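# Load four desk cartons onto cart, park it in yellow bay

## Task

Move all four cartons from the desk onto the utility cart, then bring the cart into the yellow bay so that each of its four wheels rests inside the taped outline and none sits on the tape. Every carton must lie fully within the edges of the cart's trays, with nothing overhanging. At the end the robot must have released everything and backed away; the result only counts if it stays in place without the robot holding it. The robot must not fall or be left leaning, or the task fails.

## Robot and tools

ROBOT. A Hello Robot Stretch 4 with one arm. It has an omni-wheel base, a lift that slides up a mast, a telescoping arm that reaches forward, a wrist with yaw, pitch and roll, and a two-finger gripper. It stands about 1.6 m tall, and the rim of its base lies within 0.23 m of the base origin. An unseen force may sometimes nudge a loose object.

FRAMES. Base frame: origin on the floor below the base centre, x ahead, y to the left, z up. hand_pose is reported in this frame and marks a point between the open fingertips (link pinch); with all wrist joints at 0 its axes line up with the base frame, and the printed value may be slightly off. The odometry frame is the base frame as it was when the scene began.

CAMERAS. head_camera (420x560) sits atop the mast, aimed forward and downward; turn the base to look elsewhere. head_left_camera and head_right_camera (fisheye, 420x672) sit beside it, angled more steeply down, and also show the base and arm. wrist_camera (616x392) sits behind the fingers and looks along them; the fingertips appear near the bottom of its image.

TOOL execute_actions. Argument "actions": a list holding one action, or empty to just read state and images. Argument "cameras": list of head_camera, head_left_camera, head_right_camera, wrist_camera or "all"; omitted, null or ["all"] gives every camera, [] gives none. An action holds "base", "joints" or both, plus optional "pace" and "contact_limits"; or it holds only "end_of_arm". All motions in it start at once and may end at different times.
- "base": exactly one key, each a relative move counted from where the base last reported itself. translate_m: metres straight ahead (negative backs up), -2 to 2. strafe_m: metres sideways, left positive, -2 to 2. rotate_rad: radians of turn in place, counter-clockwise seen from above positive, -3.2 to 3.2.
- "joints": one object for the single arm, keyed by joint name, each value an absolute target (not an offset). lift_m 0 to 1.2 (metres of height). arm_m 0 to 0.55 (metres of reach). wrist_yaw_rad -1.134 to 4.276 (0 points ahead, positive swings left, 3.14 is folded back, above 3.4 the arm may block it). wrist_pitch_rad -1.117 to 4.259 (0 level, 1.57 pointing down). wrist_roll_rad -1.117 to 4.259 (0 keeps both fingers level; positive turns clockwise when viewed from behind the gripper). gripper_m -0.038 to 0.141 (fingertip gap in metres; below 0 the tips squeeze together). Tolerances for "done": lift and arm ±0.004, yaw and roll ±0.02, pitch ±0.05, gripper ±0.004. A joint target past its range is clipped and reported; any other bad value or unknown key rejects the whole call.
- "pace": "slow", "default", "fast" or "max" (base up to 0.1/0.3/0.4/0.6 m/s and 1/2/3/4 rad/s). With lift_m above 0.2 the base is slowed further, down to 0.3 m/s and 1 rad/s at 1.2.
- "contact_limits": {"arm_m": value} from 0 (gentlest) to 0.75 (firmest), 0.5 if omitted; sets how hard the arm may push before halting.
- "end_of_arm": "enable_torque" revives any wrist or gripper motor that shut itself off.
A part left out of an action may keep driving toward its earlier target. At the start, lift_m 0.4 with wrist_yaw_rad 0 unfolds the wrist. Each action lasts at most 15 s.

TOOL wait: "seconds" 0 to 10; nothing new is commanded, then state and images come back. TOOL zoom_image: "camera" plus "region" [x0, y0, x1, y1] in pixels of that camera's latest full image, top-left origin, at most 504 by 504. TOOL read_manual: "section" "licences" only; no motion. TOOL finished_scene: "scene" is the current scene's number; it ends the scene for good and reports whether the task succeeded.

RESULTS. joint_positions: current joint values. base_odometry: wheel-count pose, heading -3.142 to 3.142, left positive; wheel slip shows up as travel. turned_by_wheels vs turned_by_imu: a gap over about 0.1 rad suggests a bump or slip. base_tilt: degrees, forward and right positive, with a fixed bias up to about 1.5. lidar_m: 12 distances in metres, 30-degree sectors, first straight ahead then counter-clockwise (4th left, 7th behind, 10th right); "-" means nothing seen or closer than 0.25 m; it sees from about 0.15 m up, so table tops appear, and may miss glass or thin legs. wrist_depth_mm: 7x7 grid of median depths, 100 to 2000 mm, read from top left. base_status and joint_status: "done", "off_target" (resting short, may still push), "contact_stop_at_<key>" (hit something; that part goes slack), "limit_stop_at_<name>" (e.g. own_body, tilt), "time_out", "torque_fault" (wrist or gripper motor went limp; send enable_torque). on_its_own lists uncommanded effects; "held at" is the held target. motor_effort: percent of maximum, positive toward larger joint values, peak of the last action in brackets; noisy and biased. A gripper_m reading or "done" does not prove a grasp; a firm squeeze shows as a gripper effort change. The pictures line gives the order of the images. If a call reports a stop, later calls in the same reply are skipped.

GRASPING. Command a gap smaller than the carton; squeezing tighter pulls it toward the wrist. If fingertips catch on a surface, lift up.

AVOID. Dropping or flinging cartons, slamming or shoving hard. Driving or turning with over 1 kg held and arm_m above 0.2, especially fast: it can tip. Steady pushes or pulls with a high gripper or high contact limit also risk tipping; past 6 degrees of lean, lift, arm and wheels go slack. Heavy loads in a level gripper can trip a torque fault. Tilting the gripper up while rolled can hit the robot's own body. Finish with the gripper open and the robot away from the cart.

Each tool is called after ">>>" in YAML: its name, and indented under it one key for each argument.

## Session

>>> execute_actions:
  actions: []

Scene clock: 0.00 s.
base_odometry: x=+0.000 y=+0.000 heading=+0.000 (m, m, rad; odometry frame)
turned_by_wheels: +0.000 (rad since the last result)
turned_by_imu: +0.000 (rad since the last result)
base_tilt: forward=+0.7 right=-0.7 (deg)
lidar_m: 1.86 0.73 0.67 0.72 1.01 1.95 2.05 2.71 0.97 0.98 1.53 1.52
base_status: not commanded
joint_positions: lift_m=+0.257 arm_m=+0.002 wrist_yaw_rad=+3.229 wrist_pitch_rad=-0.011 wrist_roll_rad=-0.015 gripper_m=+0.057
joint_status: not commanded
motor_effort: lift_m=+20 arm_m=-1 wrist_yaw_rad=-1 wrist_pitch_rad=-8 wrist_roll_rad=-1 gripper_m=+0 wheel_0=+0 wheel_1=+0 wheel_2=+0 (%)
hand_pose: x=-0.1226 y=+0.0619 z=+0.4385 quat_wxyz=(-0.044, +0.006, -0.007, +0.999) (m; base frame)
wrist_depth_mm: - - 134 - - 1983 1708 / - - 133 - - 1921 1661 / - - 133 - - 1921 1708 / - 119 134 - - 1921 1708 / 188 - - - - 1983 1708 / 207 1756 209 1863 199 1863 1618 / 211 1098 1098 143 1098 1025 1138
pictures: head_camera, head_left_camera, head_right_camera, wrist_camera
Images, in order (width x height): head_camera 420x560, head_left_camera 420x672, head_right_camera 420x672, wrist_camera 616x392.

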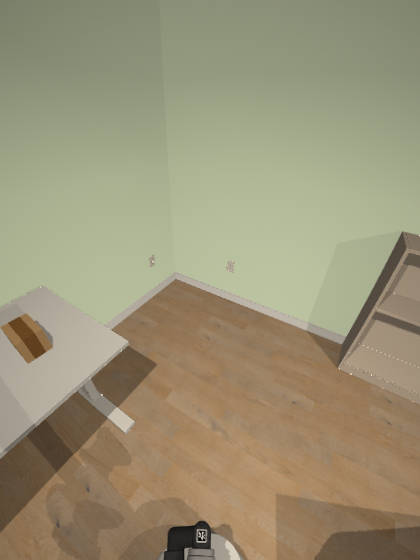

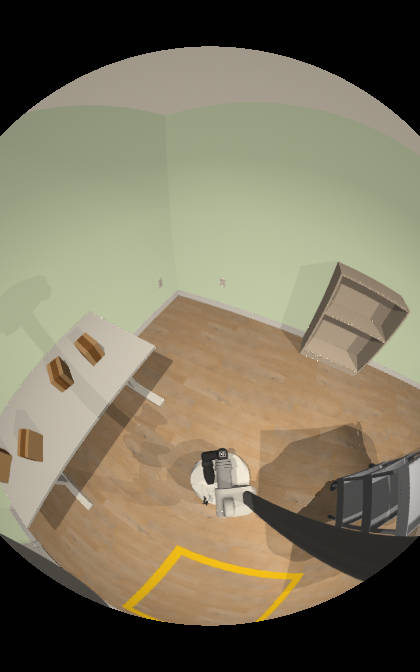

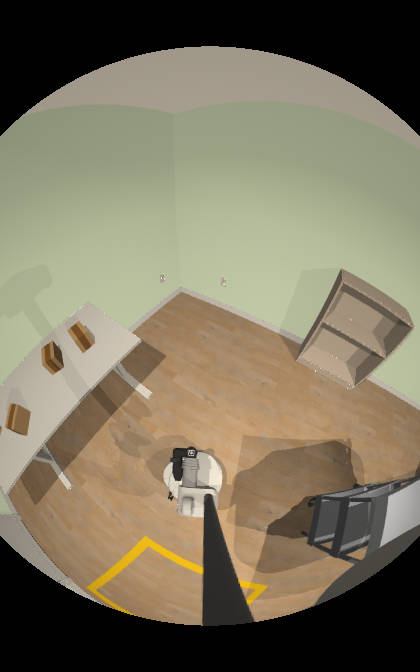

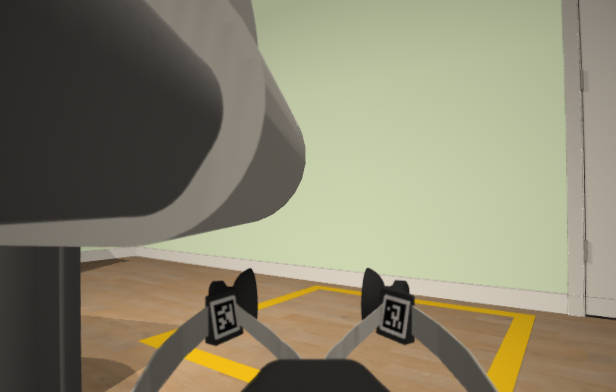

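>>> execute_actions:
  actions:
    - {"base":{"rotate_rad":-2.1},"joints":{"lift_m":0.4,"wrist_yaw_rad":0},"pace":"fast"}

Scene clock: 6.30 s.
base_odometry: x=+0.000 y=+0.000 heading=-2.100 (m, m, rad; odometry frame)
turned_by_wheels: -2.100 (rad since the last result)
turned_by_imu: -2.049 (rad since the last result)
base_tilt: forward=+0.7 right=-0.7 (deg)
lidar_m: 0.98 1.07 1.53 1.51 1.86 0.72 0.69 0.73 1.03 1.94 2.06 2.69
base_status: done
joint_positions: lift_m=+0.400 arm_m=+0.002 wrist_yaw_rad=+0.000 wrist_pitch_rad=-0.011 wrist_roll_rad=-0.015 gripper_m=+0.057
joint_status: all done
motor_effort: lift_m=+23(26) arm_m=-1(1) wrist_yaw_rad=+0(5) wrist_pitch_rad=-9(8) wrist_roll_rad=-2(1) gripper_m=-2(2) wheel_0=+0(7) wheel_1=-1(9) wheel_2=-1(9) (%)
hand_pose: x=+0.4610 y=-0.0873 z=+0.5813 quat_wxyz=(+1.000, -0.007, -0.006, +0.000) (m; base frame)
wrist_depth_mm: - - - - - - - / - - - - - - - / - - 878 891 - - - / - - - - - - - / - 1308 798 854 - - - / - - 209 - 200 - - / 1499 1281 1060 143 1397 1281 1430
pictures: head_camera, head_left_camera, head_right_camera, wrist_camera
Images, in order (width x height): head_camera 420x560, head_left_camera 420x672, head_right_camera 420x672, wrist_camera 616x392.

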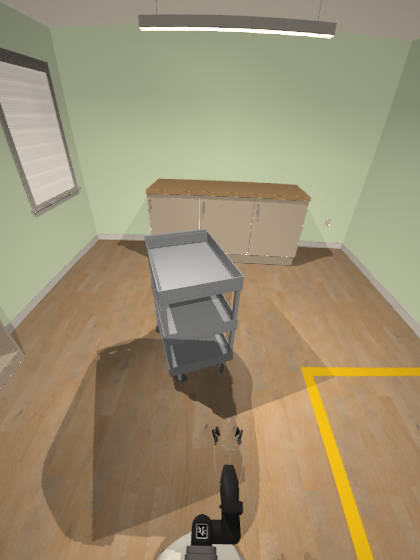

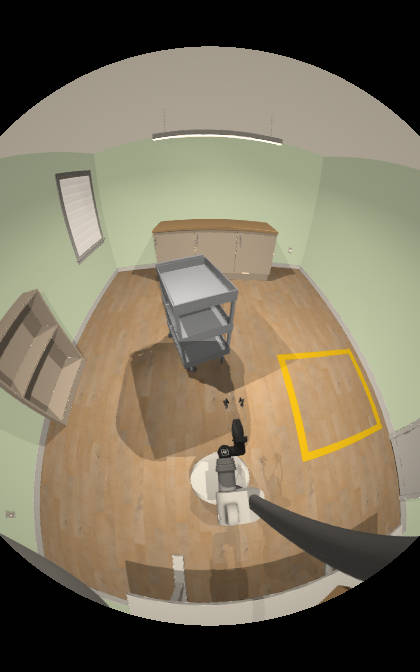

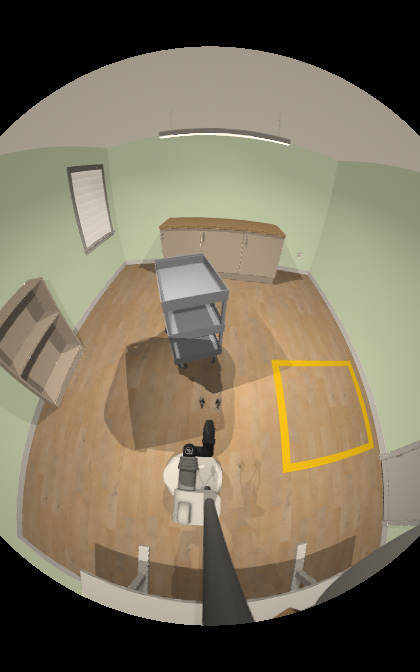

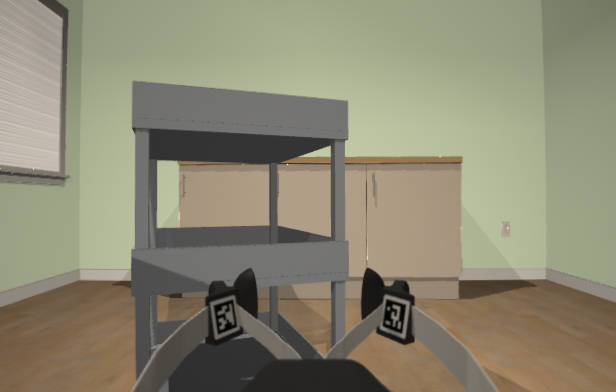

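>>> zoom_image:
  camera: "head_camera"
  region: [120, 215, 280, 395]

>>> zoom_image:
  camera: "head_right_camera"
  region: [240, 330, 400, 490]

Region (120, 215, 280, 395) of head_camera's 420x560 image, scaled by 2.800, with more detail than that image has.

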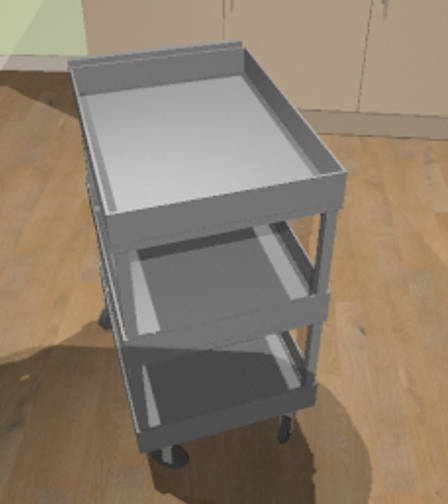

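Region (240, 330, 400, 490) of head_right_camera's 420x672 image, scaled by 3.150, with more detail than that image has.

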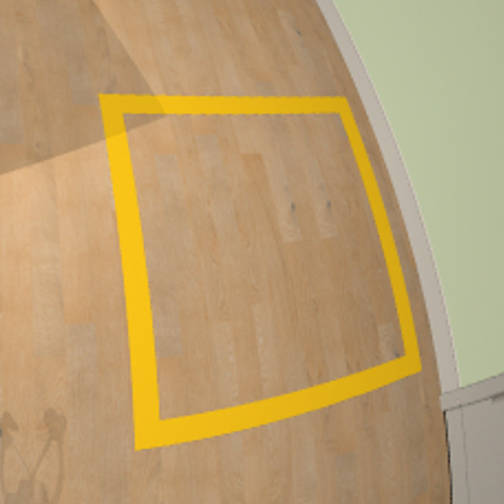

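>>> execute_actions:
  actions:
    - {"base":{"rotate_rad":-0.34},"joints":{"lift_m":0.55,"wrist_pitch_rad":1.0,"wrist_roll_rad":0.95},"pace":"fast"}
  cameras: []

>>> execute_actions:
  actions:
    - {"base":{"strafe_m":0.45},"joints":{"lift_m":1.0,"wrist_pitch_rad":1.57,"gripper_m":0.08,"arm_m":0.15},"pace":"fast"}
  cameras: []

>>> execute_actions:
  actions:
    - {"base":{"translate_m":0.33},"joints":{"lift_m":1.08,"arm_m":0.43},"pace":"fast"}
  cameras: ["wrist_camera","head_right_camera","head_left_camera"]

Scene clock: 55.10 s.
base_odometry: x=+0.000 y=+0.000 heading=-2.440 (m, m, rad; odometry frame)
turned_by_wheels: -0.340 (rad since the last result)
turned_by_imu: -0.331 (rad since the last result)
base_tilt: forward=+0.6 right=-0.7 (deg)
lidar_m: 1.07 0.98 1.79 1.53 1.76 0.84 0.70 0.67 0.74 1.96 1.95 2.18
base_status: done
joint_positions: lift_m=+0.550 arm_m=+0.002 wrist_yaw_rad=+0.000 wrist_pitch_rad=+1.001 wrist_roll_rad=+0.949 gripper_m=+0.057
joint_status: all done
motor_effort: lift_m=+24(27) arm_m=-1(1) wrist_yaw_rad=+0(1) wrist_pitch_rad=-4(7) wrist_roll_rad=+1(8) gripper_m=-5(0) wheel_0=-1(6) wheel_1=-2(8) wheel_2=-2(6) (%)
hand_pose: x=+0.3281 y=-0.0874 z=+0.4850 quat_wxyz=(+0.780, +0.401, +0.427, -0.219) (m; base frame)
wrist_depth_mm: 1661 1366 1118 991 878 768 699 / 1576 1308 1060 917 809 723 676 / 1366 1160 991 866 778 699 647 / 1205 1078 931 820 732 661 615 / 917 991 878 788 699 634 585 / 854 946 208 750 200 609 564 / 854 891 778 143 634 569 544
pictures: none
No camera images: the call's "cameras" was empty. Leave "cameras" out to get every camera's image.

Scene clock: 57.47 s.
base_odometry: x=+0.290 y=-0.344 heading=-2.440 (m, m, rad; odometry frame)
turned_by_wheels: +0.000 (rad since the last result)
turned_by_imu: +0.000 (rad since the last result)
base_tilt: forward=+0.6 right=-0.7 (deg)
lidar_m: 0.79 1.07 1.29 1.08 1.34 1.53 0.92 0.83 0.94 1.58 2.39 2.69
base_status: done
joint_positions: lift_m=+1.000 arm_m=+0.149 wrist_yaw_rad=+0.000 wrist_pitch_rad=+1.570 wrist_roll_rad=+0.950 gripper_m=+0.080
joint_status: all done
motor_effort: lift_m=+23(25) arm_m=+6(7) wrist_yaw_rad=+0(1) wrist_pitch_rad=-1(0) wrist_roll_rad=+0(2) gripper_m=-2(3) wheel_0=+0(11) wheel_1=+0(12) wheel_2=-1(2) (%)
hand_pose: x=+0.3202 y=-0.0874 z=+0.8894 quat_wxyz=(+0.629, +0.323, +0.629, -0.323) (m; base frame)
wrist_depth_mm: 976 1138 1118 1138 1138 1138 1160 / 960 1078 1118 1138 1138 1138 1182 / 976 1098 1138 1118 1182 1160 1160 / 1098 1098 1098 1138 1138 1160 1160 / 1118 1138 1118 1138 917 1138 1160 / 1118 1118 196 917 207 1118 1138 / 1118 1098 1098 143 917 580 1138
pictures: none
No camera images: the call's "cameras" was empty. Leave "cameras" out to get every camera's image.

Scene clock: 59.83 s.
base_odometry: x=+0.038 y=-0.557 heading=-2.440 (m, m, rad; odometry frame)
turned_by_wheels: +0.000 (rad since the last result)
turned_by_imu: +0.000 (rad since the last result)
base_tilt: forward=+0.6 right=-0.7 (deg)
lidar_m: 0.49 0.53 1.75 1.17 1.15 1.61 1.14 1.15 1.32 2.28 2.28 0.79
base_status: done
joint_positions: lift_m=+1.080 arm_m=+0.429 wrist_yaw_rad=+0.000 wrist_pitch_rad=+1.570 wrist_roll_rad=+0.950 gripper_m=+0.080
joint_status: all done
motor_effort: lift_m=+23(28) arm_m=+5(6) wrist_yaw_rad=-1(1) wrist_pitch_rad=-1(1) wrist_roll_rad=+2(2) gripper_m=+1(1) wheel_0=+1(5) wheel_1=+0(4) wheel_2=+2(8) (%)
hand_pose: x=+0.6003 y=-0.0874 z=+0.9694 quat_wxyz=(+0.629, +0.323, +0.629, -0.323) (m; base frame)
wrist_depth_mm: 353 364 382 1229 1229 1229 1205 / 397 397 399 1229 1229 1229 1205 / 399 397 399 1229 1229 1255 1229 / 397 397 399 1182 1229 1229 1229 / 394 397 399 1205 1255 1229 1229 / 392 397 196 1205 207 1025 1205 / 392 392 394 143 1008 991 1255
pictures: head_left_camera, head_right_camera, wrist_camera
Images, in order (width x height): head_left_camera 420x672, head_right_camera 420x672, wrist_camera 616x392.

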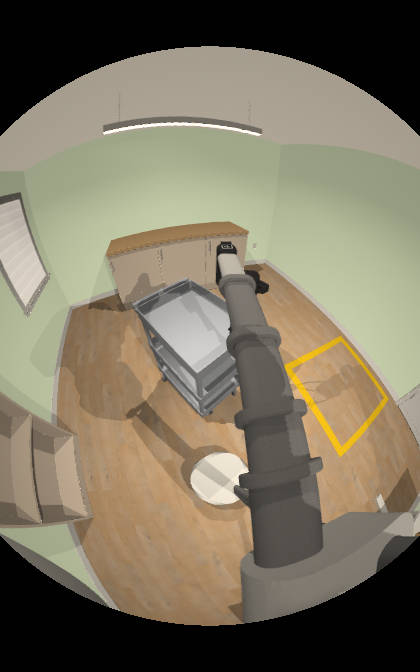

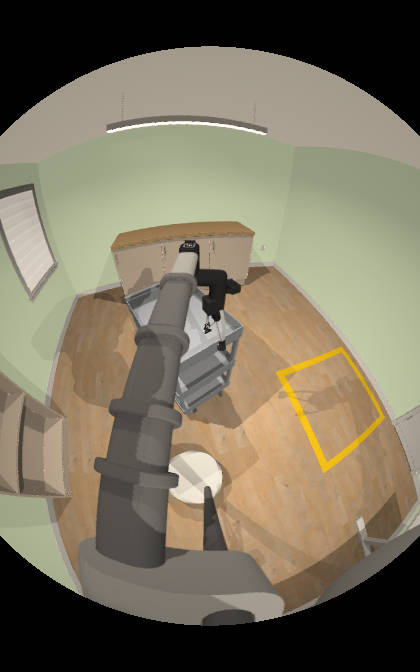

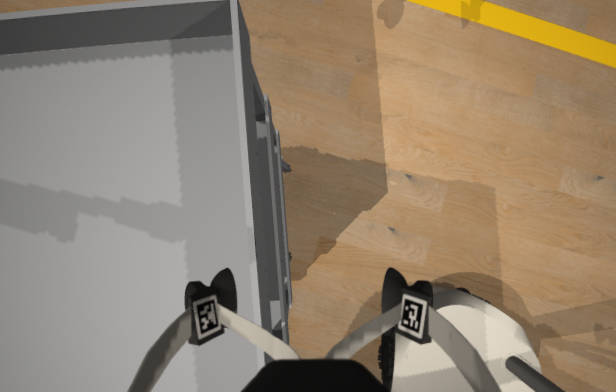

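>>> execute_actions:
  actions: []

Scene clock: 84.97 s.
base_odometry: x=+0.038 y=-0.557 heading=-2.440 (m, m, rad; odometry frame)
turned_by_wheels: +0.000 (rad since the last result)
turned_by_imu: +0.001 (rad since the last result)
base_tilt: forward=+0.6 right=-0.7 (deg)
lidar_m: 0.50 0.55 1.77 1.17 1.14 1.60 1.13 1.13 1.32 2.29 2.27 0.74
base_status: done
joint_positions: lift_m=+1.080 arm_m=+0.429 wrist_yaw_rad=+0.000 wrist_pitch_rad=+1.570 wrist_roll_rad=+0.950 gripper_m=+0.080
joint_status: all done
motor_effort: lift_m=+23(28) arm_m=+5(6) wrist_yaw_rad=-1(1) wrist_pitch_rad=-1(1) wrist_roll_rad=+0(2) gripper_m=+0(1) wheel_0=+0(5) wheel_1=+0(4) wheel_2=+1(8) (%)
hand_pose: x=+0.6003 y=-0.0874 z=+0.9694 quat_wxyz=(+0.629, +0.323, +0.629, -0.323) (m; base frame)
wrist_depth_mm: 353 362 382 1229 1229 1255 1229 / 394 399 402 1229 1205 1229 1255 / 394 394 399 1229 1229 1229 1229 / 397 394 397 1205 1229 1229 1205 / 389 397 397 1182 1229 1205 1229 / 394 397 196 1229 208 1042 1229 / 392 394 397 142 976 976 1229
pictures: head_camera, head_left_camera, head_right_camera, wrist_camera
Images, in order (width x height): head_camera 420x560, head_left_camera 420x672, head_right_camera 420x672, wrist_camera 616x392.

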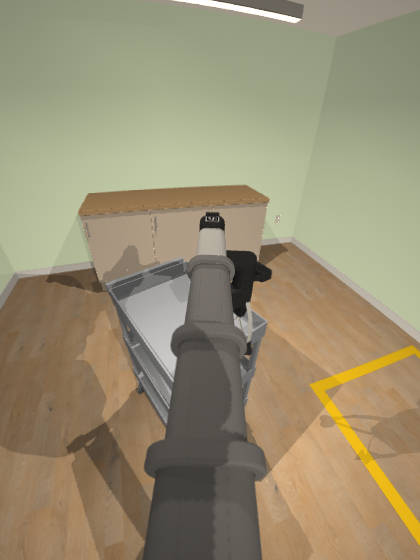

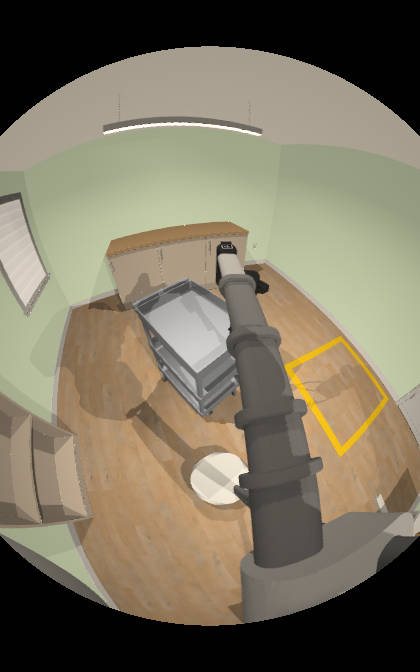

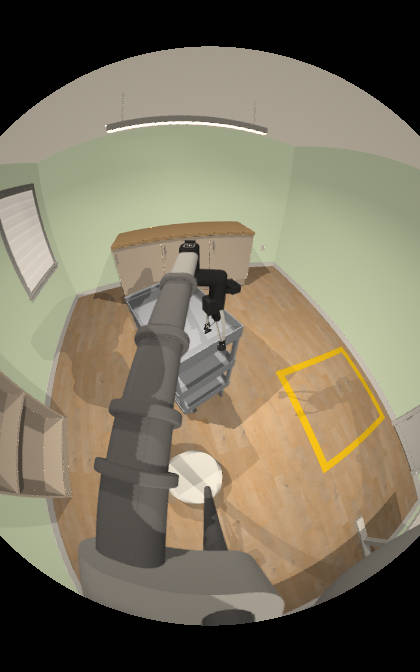

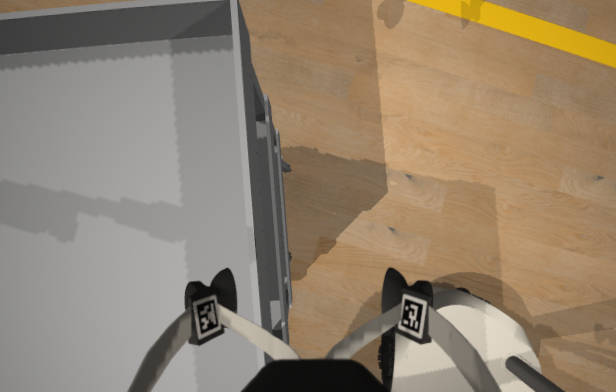

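>>> execute_actions:
  actions:
    - {"joints": {"arm_m": 0.487, "wrist_roll_rad": 0.88, "lift_m": 1.02}}
  cameras: ["wrist_camera"]

Scene clock: 94.83 s.
base_odometry: x=+0.038 y=-0.557 heading=-2.440 (m, m, rad; odometry frame)
turned_by_wheels: +0.000 (rad since the last result)
turned_by_imu: +0.001 (rad since the last result)
base_tilt: forward=+0.7 right=-0.7 (deg)
lidar_m: 0.49 0.57 1.78 1.16 1.14 1.67 1.14 1.14 1.30 2.29 2.28 0.75
base_status: not commanded
joint_positions: lift_m=+1.020 arm_m=+0.486 wrist_yaw_rad=+0.000 wrist_pitch_rad=+1.570 wrist_roll_rad=+0.881 gripper_m=+0.080
joint_status: all done
motor_effort: lift_m=+16(24) arm_m=+6(7) wrist_yaw_rad=+0(1) wrist_pitch_rad=-2(1) wrist_roll_rad=-2(4) gripper_m=-1(2) wheel_0=+0(0) wheel_1=+1(0) wheel_2=+1(2) (%)
hand_pose: x=+0.6571 y=-0.0874 z=+0.9101 quat_wxyz=(+0.640, +0.301, +0.639, -0.301) (m; base frame)
wrist_depth_mm: 304 310 315 340 1160 1182 1182 / 334 338 342 340 1160 1160 1160 / 334 338 340 342 1138 1160 1160 / 334 336 340 340 1160 1160 1138 / 336 336 340 342 1160 1160 1182 / 332 336 196 340 207 1138 1160 / 334 334 338 143 991 931 1160
pictures: wrist_camera
Images, in order (width x height): wrist_camera 616x392.

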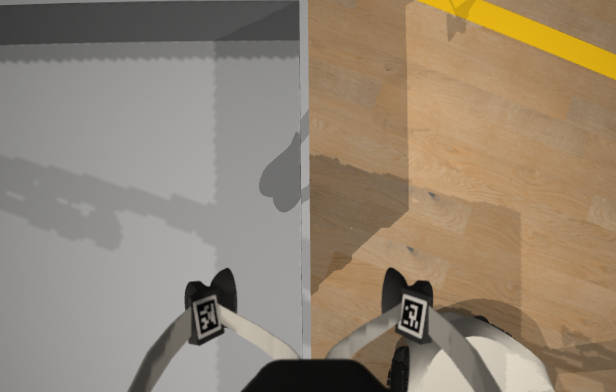

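>>> execute_actions:
  actions:
    - {"joints": {"lift_m": 0.957, "gripper_m": 0.04}}
  cameras: []

>>> execute_actions:
  actions:
    - {"joints": {"gripper_m": -0.025}}
  cameras: ["wrist_camera", "head_right_camera"]

Scene clock: 100.70 s.
base_odometry: x=+0.038 y=-0.557 heading=-2.440 (m, m, rad; odometry frame)
turned_by_wheels: +0.000 (rad since the last result)
turned_by_imu: +0.001 (rad since the last result)
base_tilt: forward=+0.7 right=-0.7 (deg)
lidar_m: 0.49 0.55 1.75 1.16 1.15 1.60 1.16 1.13 1.33 2.29 2.28 0.78
base_status: not commanded
joint_positions: lift_m=+0.957 arm_m=+0.486 wrist_yaw_rad=+0.000 wrist_pitch_rad=+1.570 wrist_roll_rad=+0.881 gripper_m=+0.040
joint_status: all done
motor_effort: lift_m=+16(16) arm_m=+6(6) wrist_yaw_rad=+0(1) wrist_pitch_rad=-2(1) wrist_roll_rad=-1(2) gripper_m=-3(3) wheel_0=+0(1) wheel_1=+0(0) wheel_2=+2(2) (%)
hand_pose: x=+0.6571 y=-0.0874 z=+0.8471 quat_wxyz=(+0.640, +0.301, +0.639, -0.301) (m; base frame)
wrist_depth_mm: 274 273 278 278 1078 1098 1138 / 272 274 276 277 1078 1098 1098 / 273 273 274 276 1078 1098 1098 / 272 274 276 276 1078 1098 1098 / 272 272 274 276 1098 1098 1118 / 272 273 208 277 196 1118 1098 / 271 274 273 147 960 866 1098
pictures: none
No camera images: the call's "cameras" was empty. Leave "cameras" out to get every camera's image.

Scene clock: 102.07 s.
base_odometry: x=+0.038 y=-0.557 heading=-2.440 (m, m, rad; odometry frame)
turned_by_wheels: +0.000 (rad since the last result)
turned_by_imu: +0.000 (rad since the last result)
base_tilt: forward=+0.6 right=-0.7 (deg)
lidar_m: 0.48 0.57 1.77 1.15 1.15 1.63 1.14 1.13 1.31 2.29 2.28 0.76
base_status: not commanded
joint_positions: lift_m=+0.957 arm_m=+0.486 wrist_yaw_rad=+0.001 wrist_pitch_rad=+1.567 wrist_roll_rad=+0.880 gripper_m=-0.024
joint_status: all done
motor_effort: lift_m=+23(22) arm_m=+5(6) wrist_yaw_rad=-2(2) wrist_pitch_rad=+6(7) wrist_roll_rad=+0(2) gripper_m=-21(21) wheel_0=+0(0) wheel_1=+0(0) wheel_2=+2(1) (%)
hand_pose: x=+0.6581 y=-0.0874 z=+0.8465 quat_wxyz=(+0.641, +0.302, +0.639, -0.301) (m; base frame)
wrist_depth_mm: 268 270 271 271 1078 1060 1098 / 267 270 272 272 1078 1098 1098 / 268 270 271 272 1078 1098 1118 / 267 270 271 271 1060 1078 1098 / 267 271 271 272 1078 1060 1118 / 266 270 270 202 1078 1078 1118 / 267 268 268 185 904 878 1098
pictures: head_right_camera, wrist_camera
Images, in order (width x height): head_right_camera 420x672, wrist_camera 616x392.

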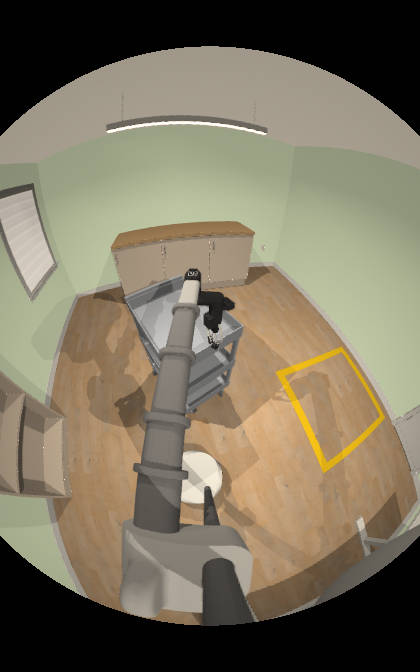

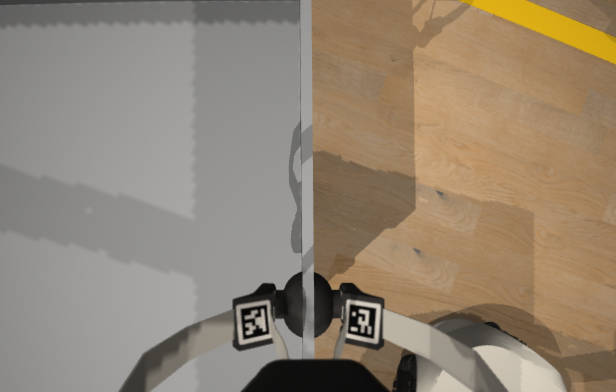

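>>> execute_actions:
  actions:
    - {"base": {"strafe_m": -0.25}, "joints": {"wrist_roll_rad": 0.5}, "pace": "slow"}
  cameras: ["wrist_camera", "head_left_camera"]

Scene clock: 111.43 s.
base_odometry: x=-0.123 y=-0.366 heading=-2.440 (m, m, rad; odometry frame)
turned_by_wheels: +0.000 (rad since the last result)
turned_by_imu: +0.005 (rad since the last result)
base_tilt: forward=+0.7 right=-0.7 (deg)
lidar_m: 0.42 0.51 2.06 1.41 1.39 1.91 1.06 1.07 1.23 2.06 2.05 2.31
base_status: done
joint_positions: lift_m=+0.957 arm_m=+0.486 wrist_yaw_rad=-0.001 wrist_pitch_rad=+1.567 wrist_roll_rad=+0.502 gripper_m=-0.024
joint_status: all done
motor_effort: lift_m=+23(22) arm_m=+4(5) wrist_yaw_rad=+2(4) wrist_pitch_rad=+6(17) wrist_roll_rad=-8(11) gripper_m=-20(21) wheel_0=+2(10) wheel_1=-1(5) wheel_2=+4(7) (%)
hand_pose: x=+0.6581 y=-0.0874 z=+0.8465 quat_wxyz=(+0.686, +0.176, +0.684, -0.176) (m; base frame)
wrist_depth_mm: 272 271 272 274 1098 1098 1118 / 270 272 272 274 1078 1078 1098 / 272 272 272 273 1098 1078 1098 / 271 272 272 273 1078 1098 1098 / 271 271 272 273 1098 1078 1098 / 271 271 207 204 1098 1078 1078 / 271 270 272 184 1025 1098 1078
pictures: head_left_camera, wrist_camera
Images, in order (width x height): head_left_camera 420x672, wrist_camera 616x392.

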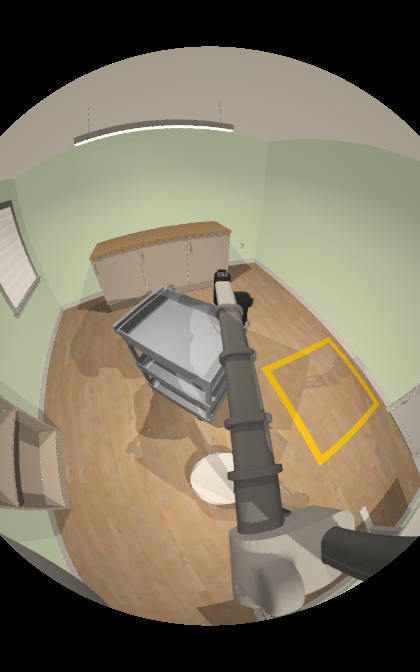

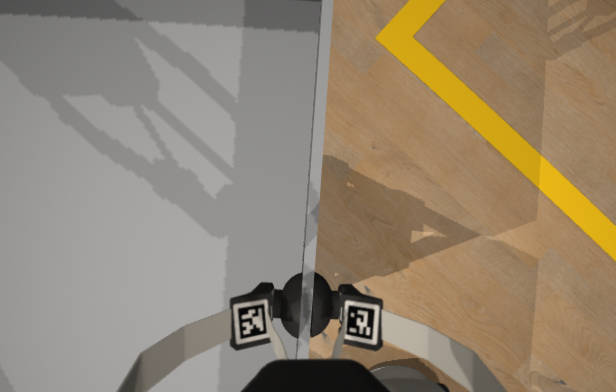

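>>> execute_actions:
  actions:
    - {"base": {"strafe_m": -0.4}, "joints": {"wrist_roll_rad": 0.2}}
  cameras: ["wrist_camera", "head_left_camera"]

Scene clock: 117.53 s.
base_odometry: x=-0.382 y=-0.061 heading=-2.440 (m, m, rad; odometry frame)
turned_by_wheels: +0.000 (rad since the last result)
turned_by_imu: +0.006 (rad since the last result)
base_tilt: forward=+0.7 right=-0.7 (deg)
lidar_m: 0.40 0.43 0.70 1.77 1.80 1.15 0.95 0.91 1.09 1.66 1.68 1.87
base_status: done
joint_positions: lift_m=+0.957 arm_m=+0.486 wrist_yaw_rad=+0.001 wrist_pitch_rad=+1.571 wrist_roll_rad=+0.199 gripper_m=-0.024
joint_status: all done
motor_effort: lift_m=+22(22) arm_m=+4(4) wrist_yaw_rad=-2(4) wrist_pitch_rad=-4(12) wrist_roll_rad=+1(12) gripper_m=-17(21) wheel_0=-2(14) wheel_1=+1(8) wheel_2=+1(7) (%)
hand_pose: x=+0.6572 y=-0.0874 z=+0.8465 quat_wxyz=(+0.704, +0.070, +0.704, -0.070) (m; base frame)
wrist_depth_mm: 273 273 272 1078 1078 1098 1078 / 272 273 273 1078 1098 1078 1078 / 272 271 274 276 1098 1098 1098 / 271 272 274 276 1078 1078 1098 / 272 273 273 273 1098 1078 1078 / 273 273 273 203 206 1078 1078 / 272 272 274 183 1078 1078 1098
pictures: head_left_camera, wrist_camera
Images, in order (width x height): head_left_camera 420x672, wrist_camera 616x392.

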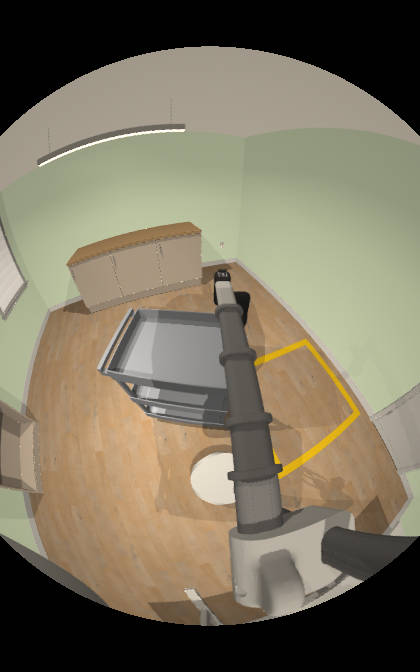

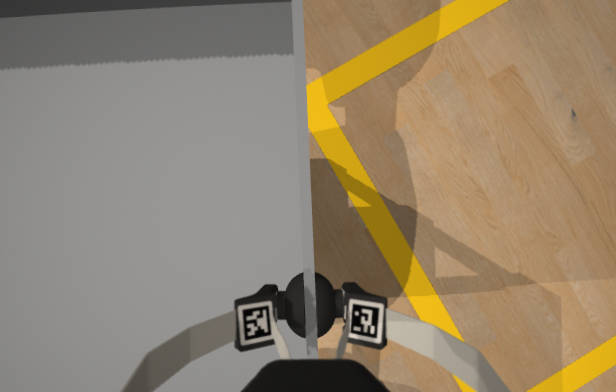

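>>> execute_actions:
  actions:
    - {"base": {"strafe_m": -1.05}, "joints": {"wrist_roll_rad": 0.0}}

Scene clock: 135.40 s.
base_odometry: x=-1.060 y=+0.741 heading=-2.439 (m, m, rad; odometry frame)
turned_by_wheels: +0.001 (rad since the last result)
turned_by_imu: +0.015 (rad since the last result)
base_tilt: forward=+0.7 right=-0.7 (deg)
lidar_m: 0.31 0.31 0.34 2.81 1.37 0.77 0.71 1.40 0.79 0.65 0.68 0.38
base_status: done
joint_positions: lift_m=+0.957 arm_m=+0.486 wrist_yaw_rad=+0.001 wrist_pitch_rad=+1.574 wrist_roll_rad=-0.003 gripper_m=-0.024
joint_status: all done
motor_effort: lift_m=+22(23) arm_m=+4(4) wrist_yaw_rad=-4(5) wrist_pitch_rad=-14(16) wrist_roll_rad=+6(9) gripper_m=-20(21) wheel_0=+2(19) wheel_1=+3(7) wheel_2=+2(6) (%)
hand_pose: x=+0.6563 y=-0.0874 z=+0.8465 quat_wxyz=(+0.706, -0.001, +0.708, +0.001) (m; base frame)
wrist_depth_mm: 217 247 1078 1078 1078 691 517 / 271 273 272 1060 1098 741 544 / 273 273 272 1078 1060 820 580 / 272 273 272 1098 1098 904 621 / 273 273 273 597 1098 991 676 / 273 273 191 205 182 1078 723 / 272 272 274 204 1078 931 788
pictures: head_camera, head_left_camera, head_right_camera, wrist_camera
Images, in order (width x height): head_camera 420x560, head_left_camera 420x672, head_right_camera 420x672, wrist_camera 616x392.

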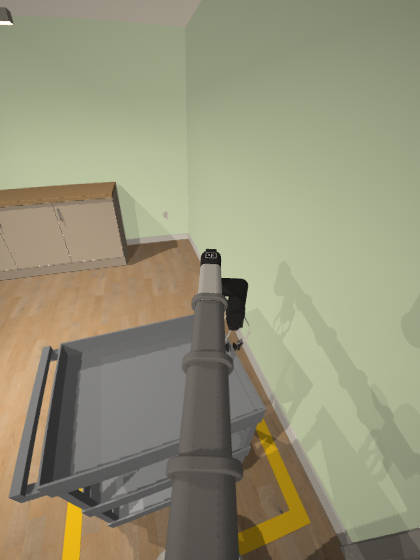

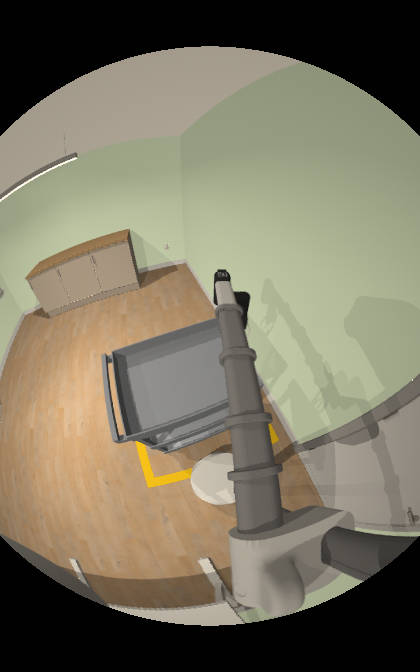

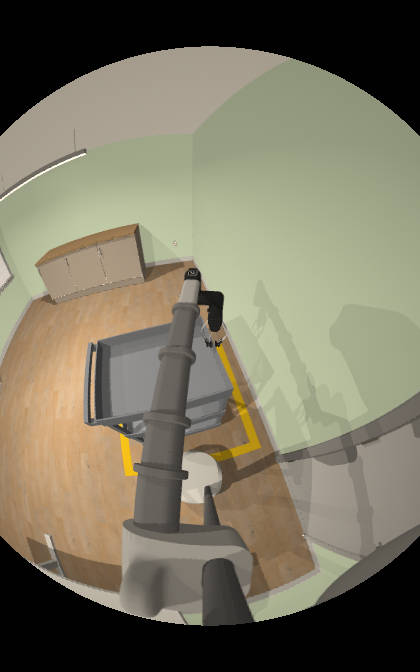

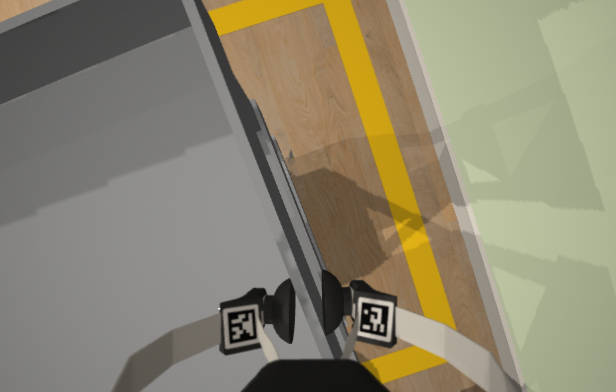

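>>> execute_actions:
  actions: []
  cameras: ["wrist_camera", "head_camera"]

Scene clock: 145.63 s.
base_odometry: x=-1.060 y=+0.741 heading=-2.439 (m, m, rad; odometry frame)
turned_by_wheels: +0.000 (rad since the last result)
turned_by_imu: +0.001 (rad since the last result)
base_tilt: forward=+0.7 right=-0.7 (deg)
lidar_m: 0.30 0.30 0.33 2.81 1.40 0.75 0.70 1.41 0.80 0.63 0.67 0.38
base_status: done
joint_positions: lift_m=+0.957 arm_m=+0.486 wrist_yaw_rad=+0.001 wrist_pitch_rad=+1.574 wrist_roll_rad=-0.003 gripper_m=-0.024
joint_status: all done
motor_effort: lift_m=+22(23) arm_m=+4(4) wrist_yaw_rad=-4(5) wrist_pitch_rad=-13(16) wrist_roll_rad=+7(9) gripper_m=-20(21) wheel_0=+2(19) wheel_1=+3(7) wheel_2=+2(6) (%)
hand_pose: x=+0.6563 y=-0.0874 z=+0.8465 quat_wxyz=(+0.706, -0.001, +0.708, +0.001) (m; base frame)
wrist_depth_mm: 216 246 1098 1060 1078 683 517 / 270 273 273 1098 1098 741 544 / 272 272 272 1098 1098 820 580 / 272 272 273 1078 1078 891 627 / 272 272 273 597 1078 1008 668 / 273 272 191 206 183 1060 732 / 273 273 273 204 1078 946 788
pictures: head_camera, wrist_camera
Images, in order (width x height): head_camera 420x560, wrist_camera 616x392.

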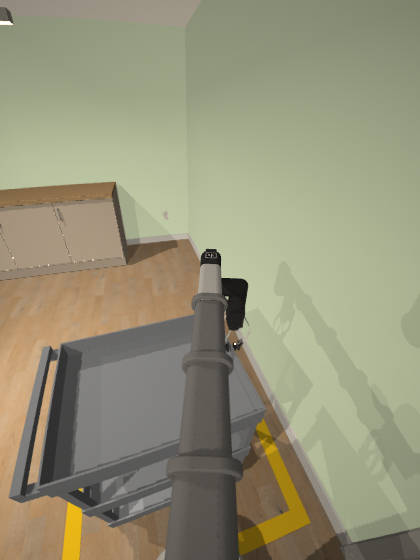

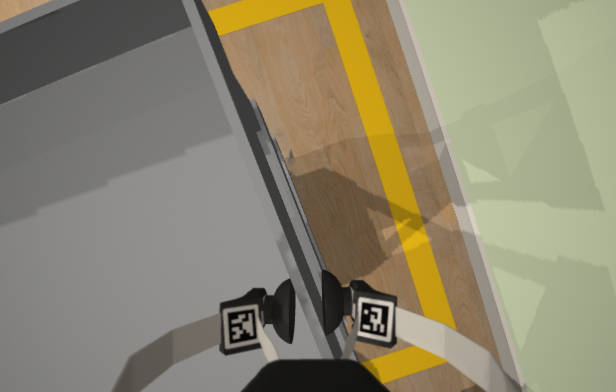

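>>> execute_actions:
  actions:
    - {"joints": {"gripper_m": 0.06, "wrist_roll_rad": -0.38}}
  cameras: []

>>> execute_actions:
  actions:
    - {"joints": {"lift_m": 1.05}}
  cameras: []

>>> execute_actions:
  actions:
    - {"base": {"translate_m": -0.3}, "joints": {"arm_m": 0.05, "lift_m": 1.08, "gripper_m": 0.141, "wrist_roll_rad": 0}}

Scene clock: 156.63 s.
base_odometry: x=-1.060 y=+0.741 heading=-2.439 (m, m, rad; odometry frame)
turned_by_wheels: +0.000 (rad since the last result)
turned_by_imu: +0.001 (rad since the last result)
base_tilt: forward=+0.7 right=-0.7 (deg)
lidar_m: 0.32 0.29 0.33 2.81 1.38 0.77 0.68 1.41 0.81 0.63 0.66 0.41
base_status: not commanded
joint_positions: lift_m=+0.957 arm_m=+0.486 wrist_yaw_rad=+0.000 wrist_pitch_rad=+1.570 wrist_roll_rad=-0.379 gripper_m=+0.060
joint_status: all done
motor_effort: lift_m=+22(23) arm_m=+4(4) wrist_yaw_rad=+1(4) wrist_pitch_rad=-3(16) wrist_roll_rad=-2(8) gripper_m=-3(22) wheel_0=+2(2) wheel_1=+2(3) wheel_2=+2(2) (%)
hand_pose: x=+0.6572 y=-0.0874 z=+0.8466 quat_wxyz=(+0.695, -0.133, +0.694, +0.133) (m; base frame)
wrist_depth_mm: 274 276 277 277 1078 946 647 / 277 273 274 278 1078 960 640 / 276 276 276 277 1098 917 640 / 276 273 276 276 1098 917 634 / 274 276 274 277 1060 891 621 / 274 277 199 276 197 878 615 / 276 276 274 143 1078 707 603
pictures: none
No camera images: the call's "cameras" was empty. Leave "cameras" out to get every camera's image.

Scene clock: 158.03 s.
base_odometry: x=-1.060 y=+0.741 heading=-2.439 (m, m, rad; odometry frame)
turned_by_wheels: +0.000 (rad since the last result)
turned_by_imu: +0.000 (rad since the last result)
base_tilt: forward=+0.6 right=-0.7 (deg)
lidar_m: 0.31 0.31 0.34 2.79 1.39 0.77 0.68 1.41 0.78 0.64 0.66 0.39
base_status: not commanded
joint_positions: lift_m=+1.050 arm_m=+0.486 wrist_yaw_rad=+0.000 wrist_pitch_rad=+1.570 wrist_roll_rad=-0.379 gripper_m=+0.060
joint_status: all done
motor_effort: lift_m=+24(27) arm_m=+4(4) wrist_yaw_rad=+0(1) wrist_pitch_rad=-3(3) wrist_roll_rad=-1(3) gripper_m=-1(2) wheel_0=+2(2) wheel_1=+2(2) wheel_2=+2(1) (%)
hand_pose: x=+0.6573 y=-0.0874 z=+0.9394 quat_wxyz=(+0.695, -0.133, +0.694, +0.133) (m; base frame)
wrist_depth_mm: 329 332 334 1182 1182 946 640 / 370 368 370 370 1205 946 647 / 370 370 370 368 1160 931 640 / 370 370 368 370 1182 904 627 / 368 373 368 368 1182 891 621 / 370 370 199 368 196 866 609 / 370 370 368 143 1229 715 597
pictures: none
No camera images: the call's "cameras" was empty. Leave "cameras" out to get every camera's image.

Scene clock: 160.50 s.
base_odometry: x=-0.831 y=+0.934 heading=-2.439 (m, m, rad; odometry frame)
turned_by_wheels: +0.000 (rad since the last result)
turned_by_imu: +0.001 (rad since the last result)
base_tilt: forward=+0.7 right=-0.7 (deg)
lidar_m: 0.60 0.58 3.40 2.78 0.78 0.44 0.39 1.12 0.85 0.73 0.74 0.85
base_status: done
joint_positions: lift_m=+1.080 arm_m=+0.051 wrist_yaw_rad=+0.000 wrist_pitch_rad=+1.570 wrist_roll_rad=+0.000 gripper_m=+0.141
joint_status: all done
motor_effort: lift_m=+24(27) arm_m=-6(6) wrist_yaw_rad=+0(1) wrist_pitch_rad=-2(3) wrist_roll_rad=+0(5) gripper_m=+2(1) wheel_0=-1(4) wheel_1=-1(4) wheel_2=+0(8) (%)
hand_pose: x=+0.2220 y=-0.0874 z=+0.9694 quat_wxyz=(+0.707, +0.000, +0.707, +0.000) (m; base frame)
wrist_depth_mm: 732 715 1060 1060 1229 1060 798 / 1205 1060 1042 1182 1182 1138 842 / 1205 1205 1205 1229 1205 1205 842 / 1229 1205 1229 1205 1229 1229 917 / 1229 1205 1025 1008 1229 1182 991 / 1229 214 976 976 1205 211 1060 / 1205 1205 1229 144 1229 1229 1160
pictures: head_camera, head_left_camera, head_right_camera, wrist_camera
Images, in order (width x height): head_camera 420x560, head_left_camera 420x672, head_right_camera 420x672, wrist_camera 616x392.

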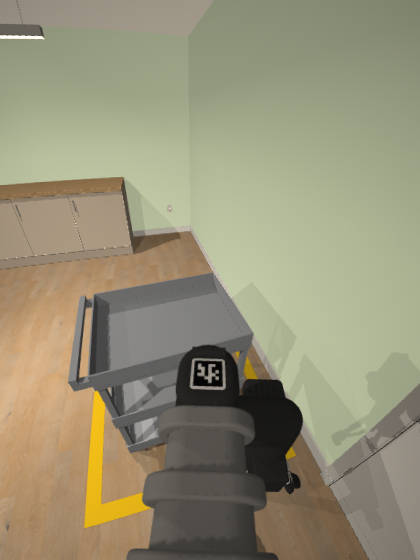

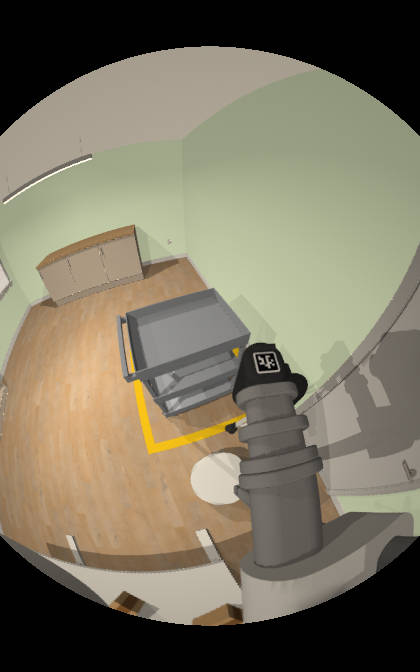

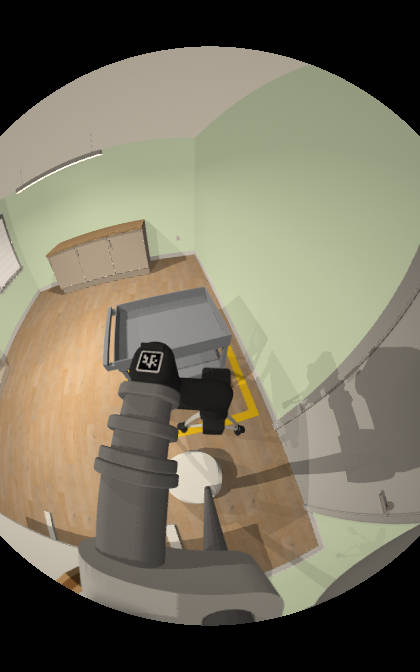

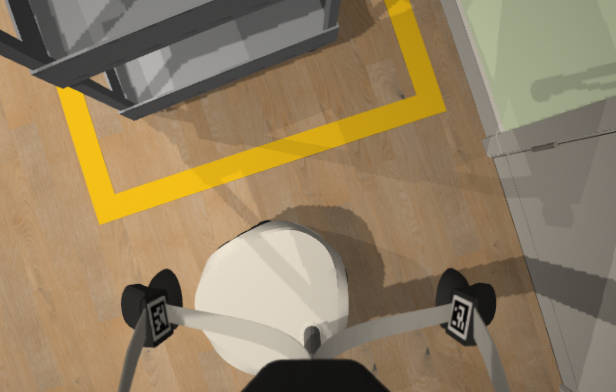

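>>> execute_actions:
  actions:
    - {"base": {"rotate_rad": -2.86}, "pace": "fast"}

Scene clock: 174.77 s.
base_odometry: x=-0.831 y=+0.934 heading=+0.984 (m, m, rad; odometry frame)
turned_by_wheels: -2.860 (rad since the last result)
turned_by_imu: -2.792 (rad since the last result)
base_tilt: forward=+0.7 right=-0.7 (deg)
lidar_m: 0.62 1.10 0.79 0.74 0.76 0.61 0.58 0.59 2.80 1.42 0.51 0.40
base_status: done
joint_positions: lift_m=+1.080 arm_m=+0.051 wrist_yaw_rad=+0.000 wrist_pitch_rad=+1.570 wrist_roll_rad=+0.000 gripper_m=+0.141
joint_status: not commanded
motor_effort: lift_m=+23(24) arm_m=-6(6) wrist_yaw_rad=+0(1) wrist_pitch_rad=-2(3) wrist_roll_rad=+1(1) gripper_m=+2(3) wheel_0=+1(3) wheel_1=+0(5) wheel_2=+0(4) (%)
hand_pose: x=+0.2221 y=-0.0874 z=+0.9695 quat_wxyz=(+0.707, +0.000, +0.707, +0.000) (m; base frame)
wrist_depth_mm: 1229 1205 1182 1182 484 480 484 / 1205 1229 1229 1205 477 480 480 / 1205 1182 1229 1205 1205 1229 1205 / 1182 1205 1182 1229 1229 1182 1229 / 1205 1205 1025 991 1205 1205 1205 / 1182 215 976 991 1182 211 1229 / 1160 1205 1229 145 1205 1205 1205
pictures: head_camera, head_left_camera, head_right_camera, wrist_camera
Images, in order (width x height): head_camera 420x560, head_left_camera 420x672, head_right_camera 420x672, wrist_camera 616x392.

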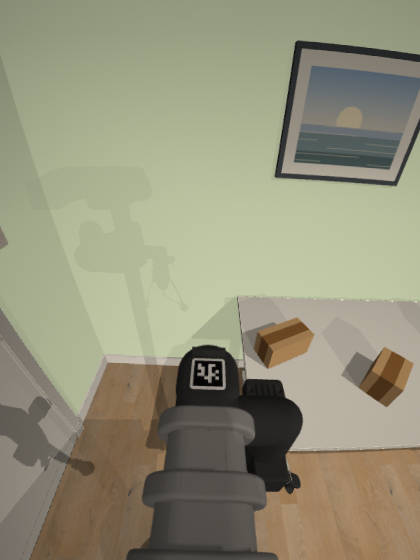

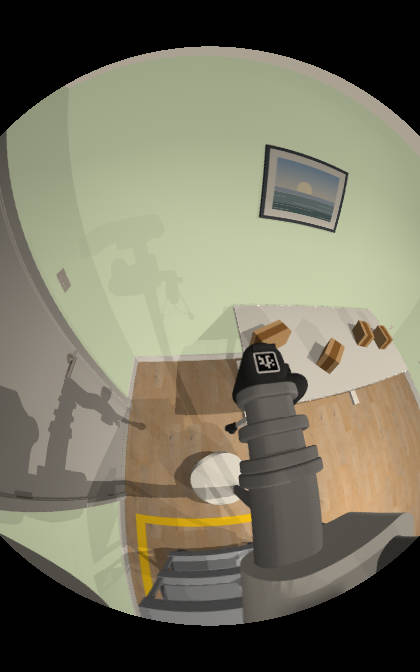

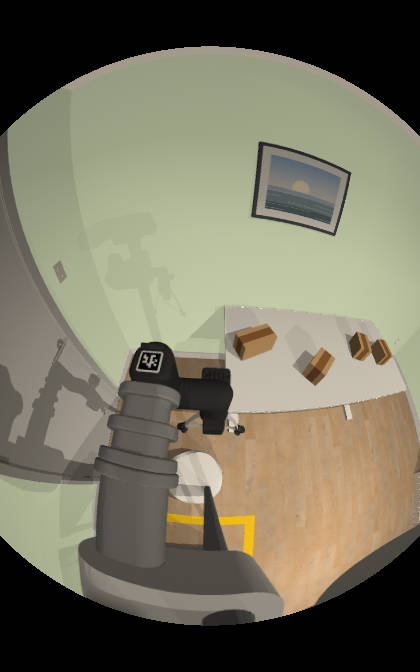

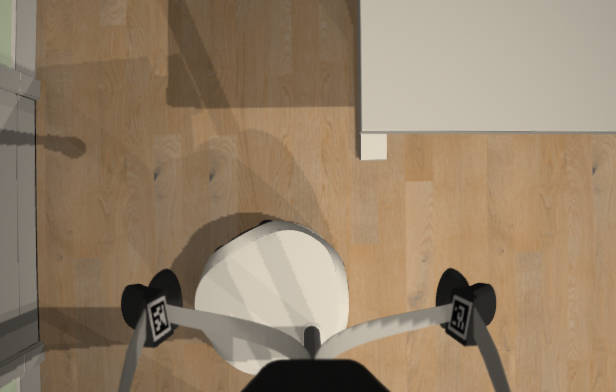

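>>> zoom_image:
  camera: "head_camera"
  region: [230, 290, 420, 460]

>>> zoom_image:
  camera: "head_right_camera"
  region: [220, 290, 420, 430]

Region (230, 290, 420, 460) of head_camera's 420x560 image, scaled by 2.653, with more detail than that image has; it fills the top 451 rows of this view, and the rest is white.

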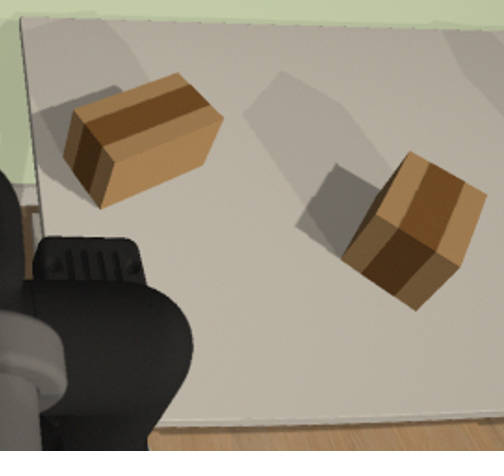

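Region (220, 290, 420, 430) of head_right_camera's 420x672 image, scaled by 2.520, with more detail than that image has; it fills the top 353 rows of this view, and the rest is white.

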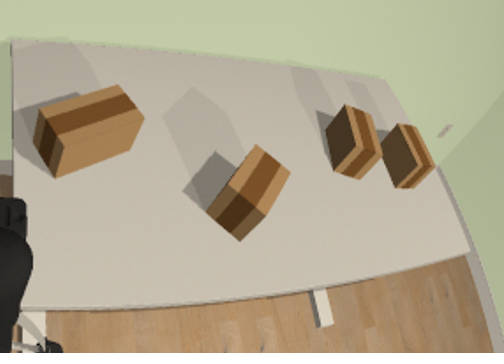

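>>> execute_actions:
  actions:
    - {"base": {"strafe_m": -0.215}, "joints": {"arm_m": 0.535, "wrist_roll_rad": 1.185, "lift_m": 1.06}, "pace": "fast"}
  cameras: ["wrist_camera"]

Scene clock: 192.23 s.
base_odometry: x=-0.652 y=+0.815 heading=+0.984 (m, m, rad; odometry frame)
turned_by_wheels: +0.000 (rad since the last result)
turned_by_imu: +0.002 (rad since the last result)
base_tilt: forward=+0.6 right=-0.7 (deg)
lidar_m: 0.32 1.17 1.00 0.95 1.03 0.61 0.57 3.14 2.59 1.38 0.51 0.35
base_status: done
joint_positions: lift_m=+1.060 arm_m=+0.534 wrist_yaw_rad=+0.000 wrist_pitch_rad=+1.570 wrist_roll_rad=+1.185 gripper_m=+0.141
joint_status: all done
motor_effort: lift_m=+17(19) arm_m=+6(6) wrist_yaw_rad=-1(0) wrist_pitch_rad=-1(0) wrist_roll_rad=+1(6) gripper_m=-1(2) wheel_0=+1(7) wheel_1=+0(9) wheel_2=+0(3) (%)
hand_pose: x=+0.7052 y=-0.0874 z=+0.9500 quat_wxyz=(+0.587, +0.395, +0.586, -0.394) (m; base frame)
wrist_depth_mm: 449 452 452 459 459 459 442 / 452 452 455 459 462 466 466 / 445 455 334 336 459 462 466 / 459 449 334 336 455 462 459 / 449 449 334 338 459 455 459 / 831 214 332 334 459 211 466 / 891 1182 1205 144 459 455 976
pictures: wrist_camera
Images, in order (width x height): wrist_camera 616x392.

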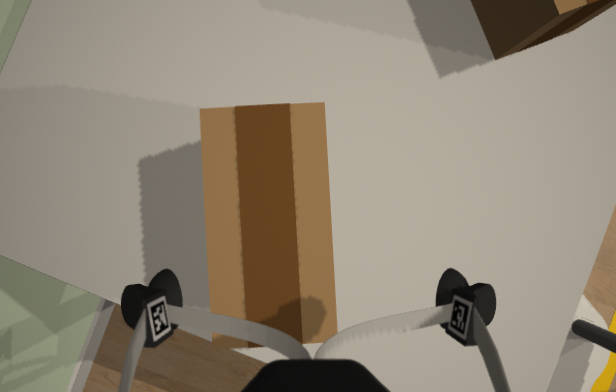

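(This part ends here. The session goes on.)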